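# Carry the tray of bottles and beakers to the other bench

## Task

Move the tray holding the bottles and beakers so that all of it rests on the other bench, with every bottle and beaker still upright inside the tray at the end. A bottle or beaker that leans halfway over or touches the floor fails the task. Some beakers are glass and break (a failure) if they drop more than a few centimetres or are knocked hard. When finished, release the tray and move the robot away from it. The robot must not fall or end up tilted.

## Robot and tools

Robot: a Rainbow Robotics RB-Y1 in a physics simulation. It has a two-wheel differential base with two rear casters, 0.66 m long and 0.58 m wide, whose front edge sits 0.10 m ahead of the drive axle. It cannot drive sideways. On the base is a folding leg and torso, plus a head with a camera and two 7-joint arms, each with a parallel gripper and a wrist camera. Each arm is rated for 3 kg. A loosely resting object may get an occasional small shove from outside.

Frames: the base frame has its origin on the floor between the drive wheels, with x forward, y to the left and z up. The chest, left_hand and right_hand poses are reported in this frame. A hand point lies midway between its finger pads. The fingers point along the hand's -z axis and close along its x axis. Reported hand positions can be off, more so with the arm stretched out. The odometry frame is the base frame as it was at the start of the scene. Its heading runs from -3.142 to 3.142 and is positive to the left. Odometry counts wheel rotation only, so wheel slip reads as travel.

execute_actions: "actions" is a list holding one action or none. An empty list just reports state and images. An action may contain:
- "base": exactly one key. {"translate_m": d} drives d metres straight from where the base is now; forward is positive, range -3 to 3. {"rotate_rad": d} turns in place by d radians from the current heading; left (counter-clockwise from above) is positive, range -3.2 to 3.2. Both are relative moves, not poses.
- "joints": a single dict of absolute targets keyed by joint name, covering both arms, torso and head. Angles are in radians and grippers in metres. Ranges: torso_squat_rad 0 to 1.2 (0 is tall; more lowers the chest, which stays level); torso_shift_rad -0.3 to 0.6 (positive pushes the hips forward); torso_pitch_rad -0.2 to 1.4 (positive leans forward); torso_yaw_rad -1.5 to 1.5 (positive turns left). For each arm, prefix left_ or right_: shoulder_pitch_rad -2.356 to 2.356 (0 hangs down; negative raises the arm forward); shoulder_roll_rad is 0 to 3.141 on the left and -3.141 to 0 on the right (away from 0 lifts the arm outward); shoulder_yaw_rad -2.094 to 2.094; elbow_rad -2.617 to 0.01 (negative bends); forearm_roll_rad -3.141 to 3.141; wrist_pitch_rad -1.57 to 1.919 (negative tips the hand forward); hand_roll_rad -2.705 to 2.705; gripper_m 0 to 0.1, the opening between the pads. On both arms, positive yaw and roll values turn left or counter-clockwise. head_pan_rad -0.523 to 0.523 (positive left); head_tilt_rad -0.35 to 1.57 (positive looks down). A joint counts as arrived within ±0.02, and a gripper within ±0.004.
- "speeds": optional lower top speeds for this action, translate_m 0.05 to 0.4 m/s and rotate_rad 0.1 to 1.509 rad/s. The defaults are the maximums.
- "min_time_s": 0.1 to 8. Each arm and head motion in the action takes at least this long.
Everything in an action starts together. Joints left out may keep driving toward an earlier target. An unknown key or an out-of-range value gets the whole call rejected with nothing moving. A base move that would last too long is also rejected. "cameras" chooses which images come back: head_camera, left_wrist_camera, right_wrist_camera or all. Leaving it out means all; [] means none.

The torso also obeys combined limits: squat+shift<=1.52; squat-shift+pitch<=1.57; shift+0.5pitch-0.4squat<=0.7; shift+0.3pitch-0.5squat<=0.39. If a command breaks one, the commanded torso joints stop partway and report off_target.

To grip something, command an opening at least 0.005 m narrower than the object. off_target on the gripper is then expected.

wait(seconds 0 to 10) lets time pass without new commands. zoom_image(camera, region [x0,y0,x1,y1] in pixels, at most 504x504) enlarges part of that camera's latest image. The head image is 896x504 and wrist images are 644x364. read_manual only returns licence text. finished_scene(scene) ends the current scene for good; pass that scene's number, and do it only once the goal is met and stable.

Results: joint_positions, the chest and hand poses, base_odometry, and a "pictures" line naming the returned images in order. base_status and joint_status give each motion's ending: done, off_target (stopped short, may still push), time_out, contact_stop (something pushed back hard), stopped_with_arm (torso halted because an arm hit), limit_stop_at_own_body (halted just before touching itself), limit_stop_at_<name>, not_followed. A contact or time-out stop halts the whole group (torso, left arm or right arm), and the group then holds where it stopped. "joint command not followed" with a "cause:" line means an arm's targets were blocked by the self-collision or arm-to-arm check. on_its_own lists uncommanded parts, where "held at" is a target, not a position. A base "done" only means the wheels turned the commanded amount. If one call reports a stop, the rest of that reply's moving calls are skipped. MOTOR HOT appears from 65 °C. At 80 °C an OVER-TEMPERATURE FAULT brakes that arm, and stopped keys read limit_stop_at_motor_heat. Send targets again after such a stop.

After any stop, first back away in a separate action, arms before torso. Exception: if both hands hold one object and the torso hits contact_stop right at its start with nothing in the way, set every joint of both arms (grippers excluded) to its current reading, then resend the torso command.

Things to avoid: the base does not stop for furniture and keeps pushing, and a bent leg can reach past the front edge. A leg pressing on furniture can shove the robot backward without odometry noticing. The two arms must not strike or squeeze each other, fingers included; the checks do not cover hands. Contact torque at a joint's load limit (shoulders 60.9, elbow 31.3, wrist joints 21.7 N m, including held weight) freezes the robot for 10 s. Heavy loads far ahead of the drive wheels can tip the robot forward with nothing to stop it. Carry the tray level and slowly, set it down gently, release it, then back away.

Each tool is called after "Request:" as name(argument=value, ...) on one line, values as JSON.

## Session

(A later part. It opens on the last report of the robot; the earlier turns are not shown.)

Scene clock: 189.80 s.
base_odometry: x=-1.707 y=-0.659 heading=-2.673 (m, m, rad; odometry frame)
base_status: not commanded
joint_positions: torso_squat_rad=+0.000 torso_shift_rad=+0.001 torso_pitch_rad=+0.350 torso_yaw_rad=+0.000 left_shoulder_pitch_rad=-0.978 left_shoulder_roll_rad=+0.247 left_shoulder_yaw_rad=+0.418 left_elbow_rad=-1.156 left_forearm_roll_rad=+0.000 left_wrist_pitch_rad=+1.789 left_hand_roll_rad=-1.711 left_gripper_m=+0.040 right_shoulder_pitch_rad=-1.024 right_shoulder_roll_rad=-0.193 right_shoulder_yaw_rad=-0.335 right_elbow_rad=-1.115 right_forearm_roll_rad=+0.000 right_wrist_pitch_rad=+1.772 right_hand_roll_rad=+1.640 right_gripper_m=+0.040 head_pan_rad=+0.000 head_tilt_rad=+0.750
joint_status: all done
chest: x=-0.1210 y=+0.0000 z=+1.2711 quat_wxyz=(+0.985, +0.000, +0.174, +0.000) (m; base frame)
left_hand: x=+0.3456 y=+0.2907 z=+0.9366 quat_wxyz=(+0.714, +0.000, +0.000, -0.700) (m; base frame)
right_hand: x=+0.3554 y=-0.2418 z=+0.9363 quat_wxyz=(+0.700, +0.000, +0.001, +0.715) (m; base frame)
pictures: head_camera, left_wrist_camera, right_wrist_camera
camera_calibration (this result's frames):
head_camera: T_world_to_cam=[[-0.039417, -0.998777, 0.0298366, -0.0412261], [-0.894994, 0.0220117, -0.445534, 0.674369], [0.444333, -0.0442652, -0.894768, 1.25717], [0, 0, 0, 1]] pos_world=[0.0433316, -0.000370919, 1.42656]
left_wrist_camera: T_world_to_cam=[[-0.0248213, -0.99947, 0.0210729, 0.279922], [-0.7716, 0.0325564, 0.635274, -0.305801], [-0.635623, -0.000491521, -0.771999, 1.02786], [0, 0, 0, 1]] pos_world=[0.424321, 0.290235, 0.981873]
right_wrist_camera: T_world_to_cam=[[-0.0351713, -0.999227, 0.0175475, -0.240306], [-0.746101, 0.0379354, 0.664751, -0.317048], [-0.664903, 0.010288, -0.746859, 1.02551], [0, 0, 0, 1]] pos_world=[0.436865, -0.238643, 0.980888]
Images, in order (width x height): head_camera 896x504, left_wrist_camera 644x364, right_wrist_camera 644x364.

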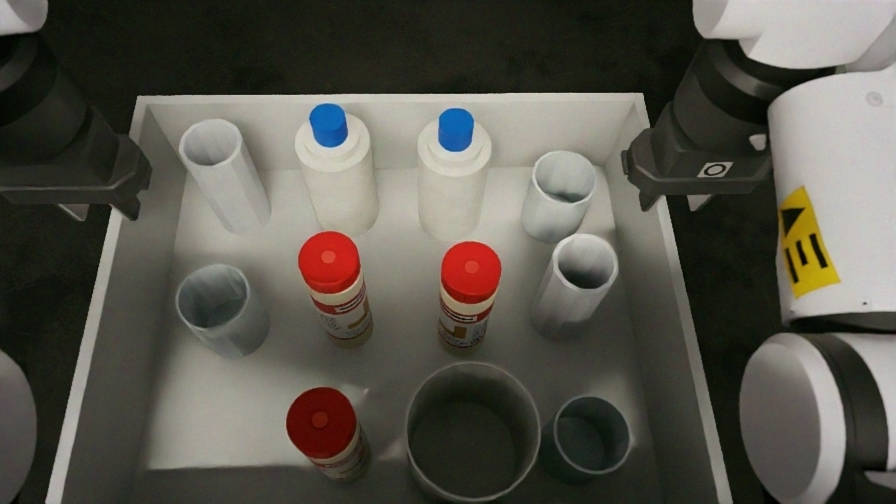

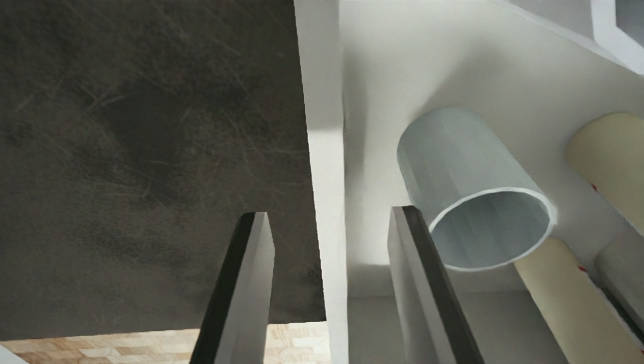

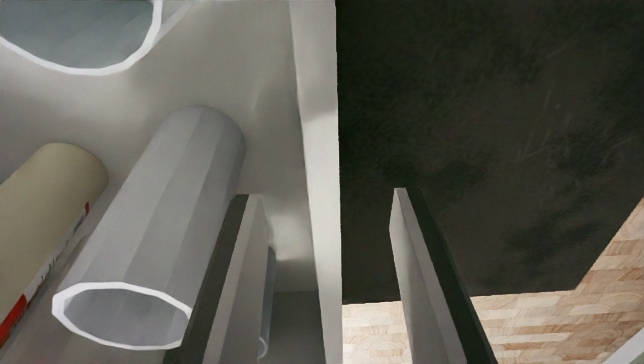

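Request:
execute_actions(actions=[{"base": {"translate_m": -0.8}, "joints": {"torso_pitch_rad": 0.0, "head_tilt_rad": 0.6}}])

Scene clock: 194.30 s.
base_odometry: x=-0.994 y=-0.297 heading=-2.672 (m, m, rad; odometry frame)
base_status: done
joint_positions: torso_squat_rad=+0.000 torso_shift_rad=+0.001 torso_pitch_rad=+0.000 torso_yaw_rad=+0.000 left_shoulder_pitch_rad=-0.978 left_shoulder_roll_rad=+0.247 left_shoulder_yaw_rad=+0.418 left_elbow_rad=-1.156 left_forearm_roll_rad=+0.000 left_wrist_pitch_rad=+1.789 left_hand_roll_rad=-1.711 left_gripper_m=+0.040 right_shoulder_pitch_rad=-1.024 right_shoulder_roll_rad=-0.193 right_shoulder_yaw_rad=-0.335 right_elbow_rad=-1.115 right_forearm_roll_rad=+0.000 right_wrist_pitch_rad=+1.772 right_hand_roll_rad=+1.640 right_gripper_m=+0.040 head_pan_rad=+0.000 head_tilt_rad=+0.600
joint_status: all done
chest: x=-0.2272 y=+0.0000 z=+1.2899 quat_wxyz=(+1.000, +0.000, +0.000, +0.000) (m; base frame)
left_hand: x=+0.3258 y=+0.2908 z=+1.1356 quat_wxyz=(+0.703, +0.122, -0.124, -0.689) (m; base frame)
right_hand: x=+0.3351 y=-0.2419 z=+1.1387 quat_wxyz=(+0.689, -0.124, -0.121, +0.704) (m; base frame)
pictures: head_camera, left_wrist_camera, right_wrist_camera
camera_calibration (this result's frames):
head_camera: T_world_to_cam=[[-0.0488847, -0.998778, 0.00722097, -0.0175], [-0.571729, 0.0220535, -0.820146, 1.16075], [0.818985, -0.0442211, -0.572109, 0.964813], [0, 0, 0, 1]] pos_world=[-0.12739, -0.000412157, 1.50409]
left_wrist_camera: T_world_to_cam=[[-0.0304016, -0.999475, 0.0111596, 0.288386], [-0.942657, 0.0323824, 0.33219, -0.047548], [-0.332377, -0.000420567, -0.943147, 1.26454], [0, 0, 0, 1]] pos_world=[0.38425, 0.290306, 1.20522]
right_wrist_camera: T_world_to_cam=[[-0.0391879, -0.999222, 0.00438158, -0.228328], [-0.928768, 0.0380416, 0.368704, -0.0683915], [-0.368584, 0.0103793, -0.929536, 1.27192], [0, 0, 0, 1]] pos_world=[0.396343, -0.238751, 1.20852]
Images, in order (width x height): head_camera 896x504, left_wrist_camera 644x364, right_wrist_camera 644x364.

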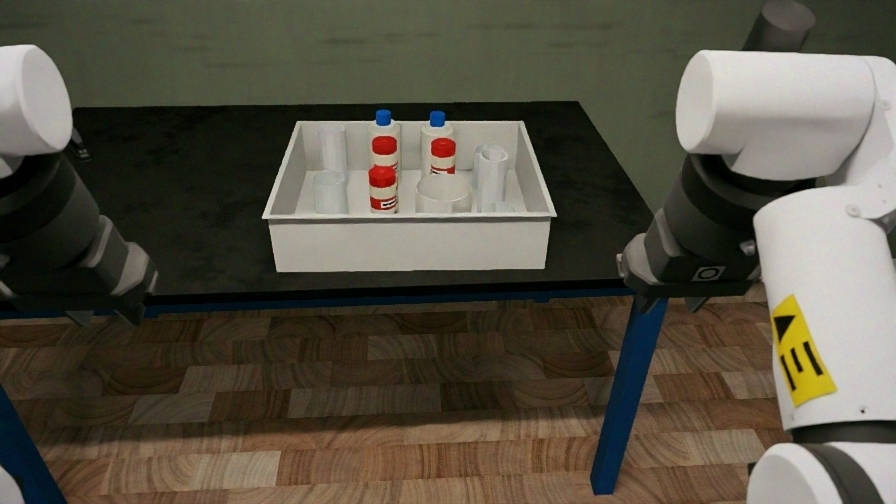

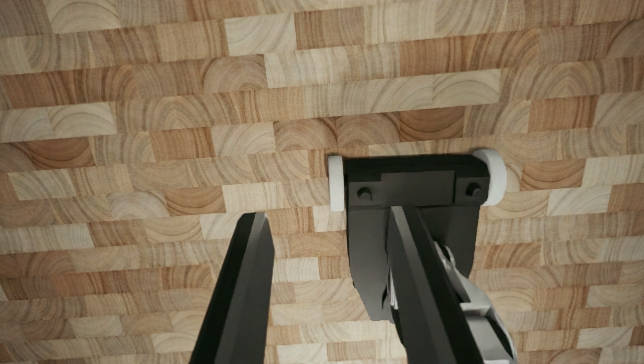

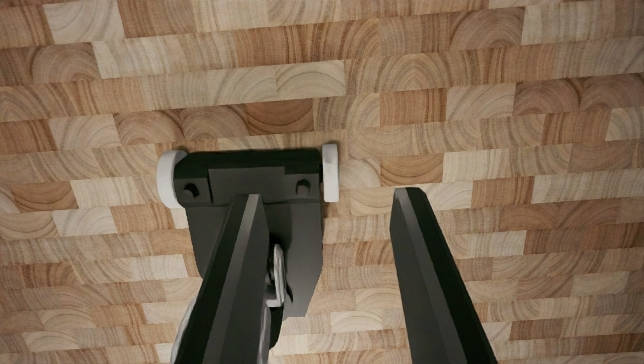

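The tray is fully on the bench with everything upright, and the robot is clear.

Request:
finished_scene(scene=1)

The scene is finished: the task was done.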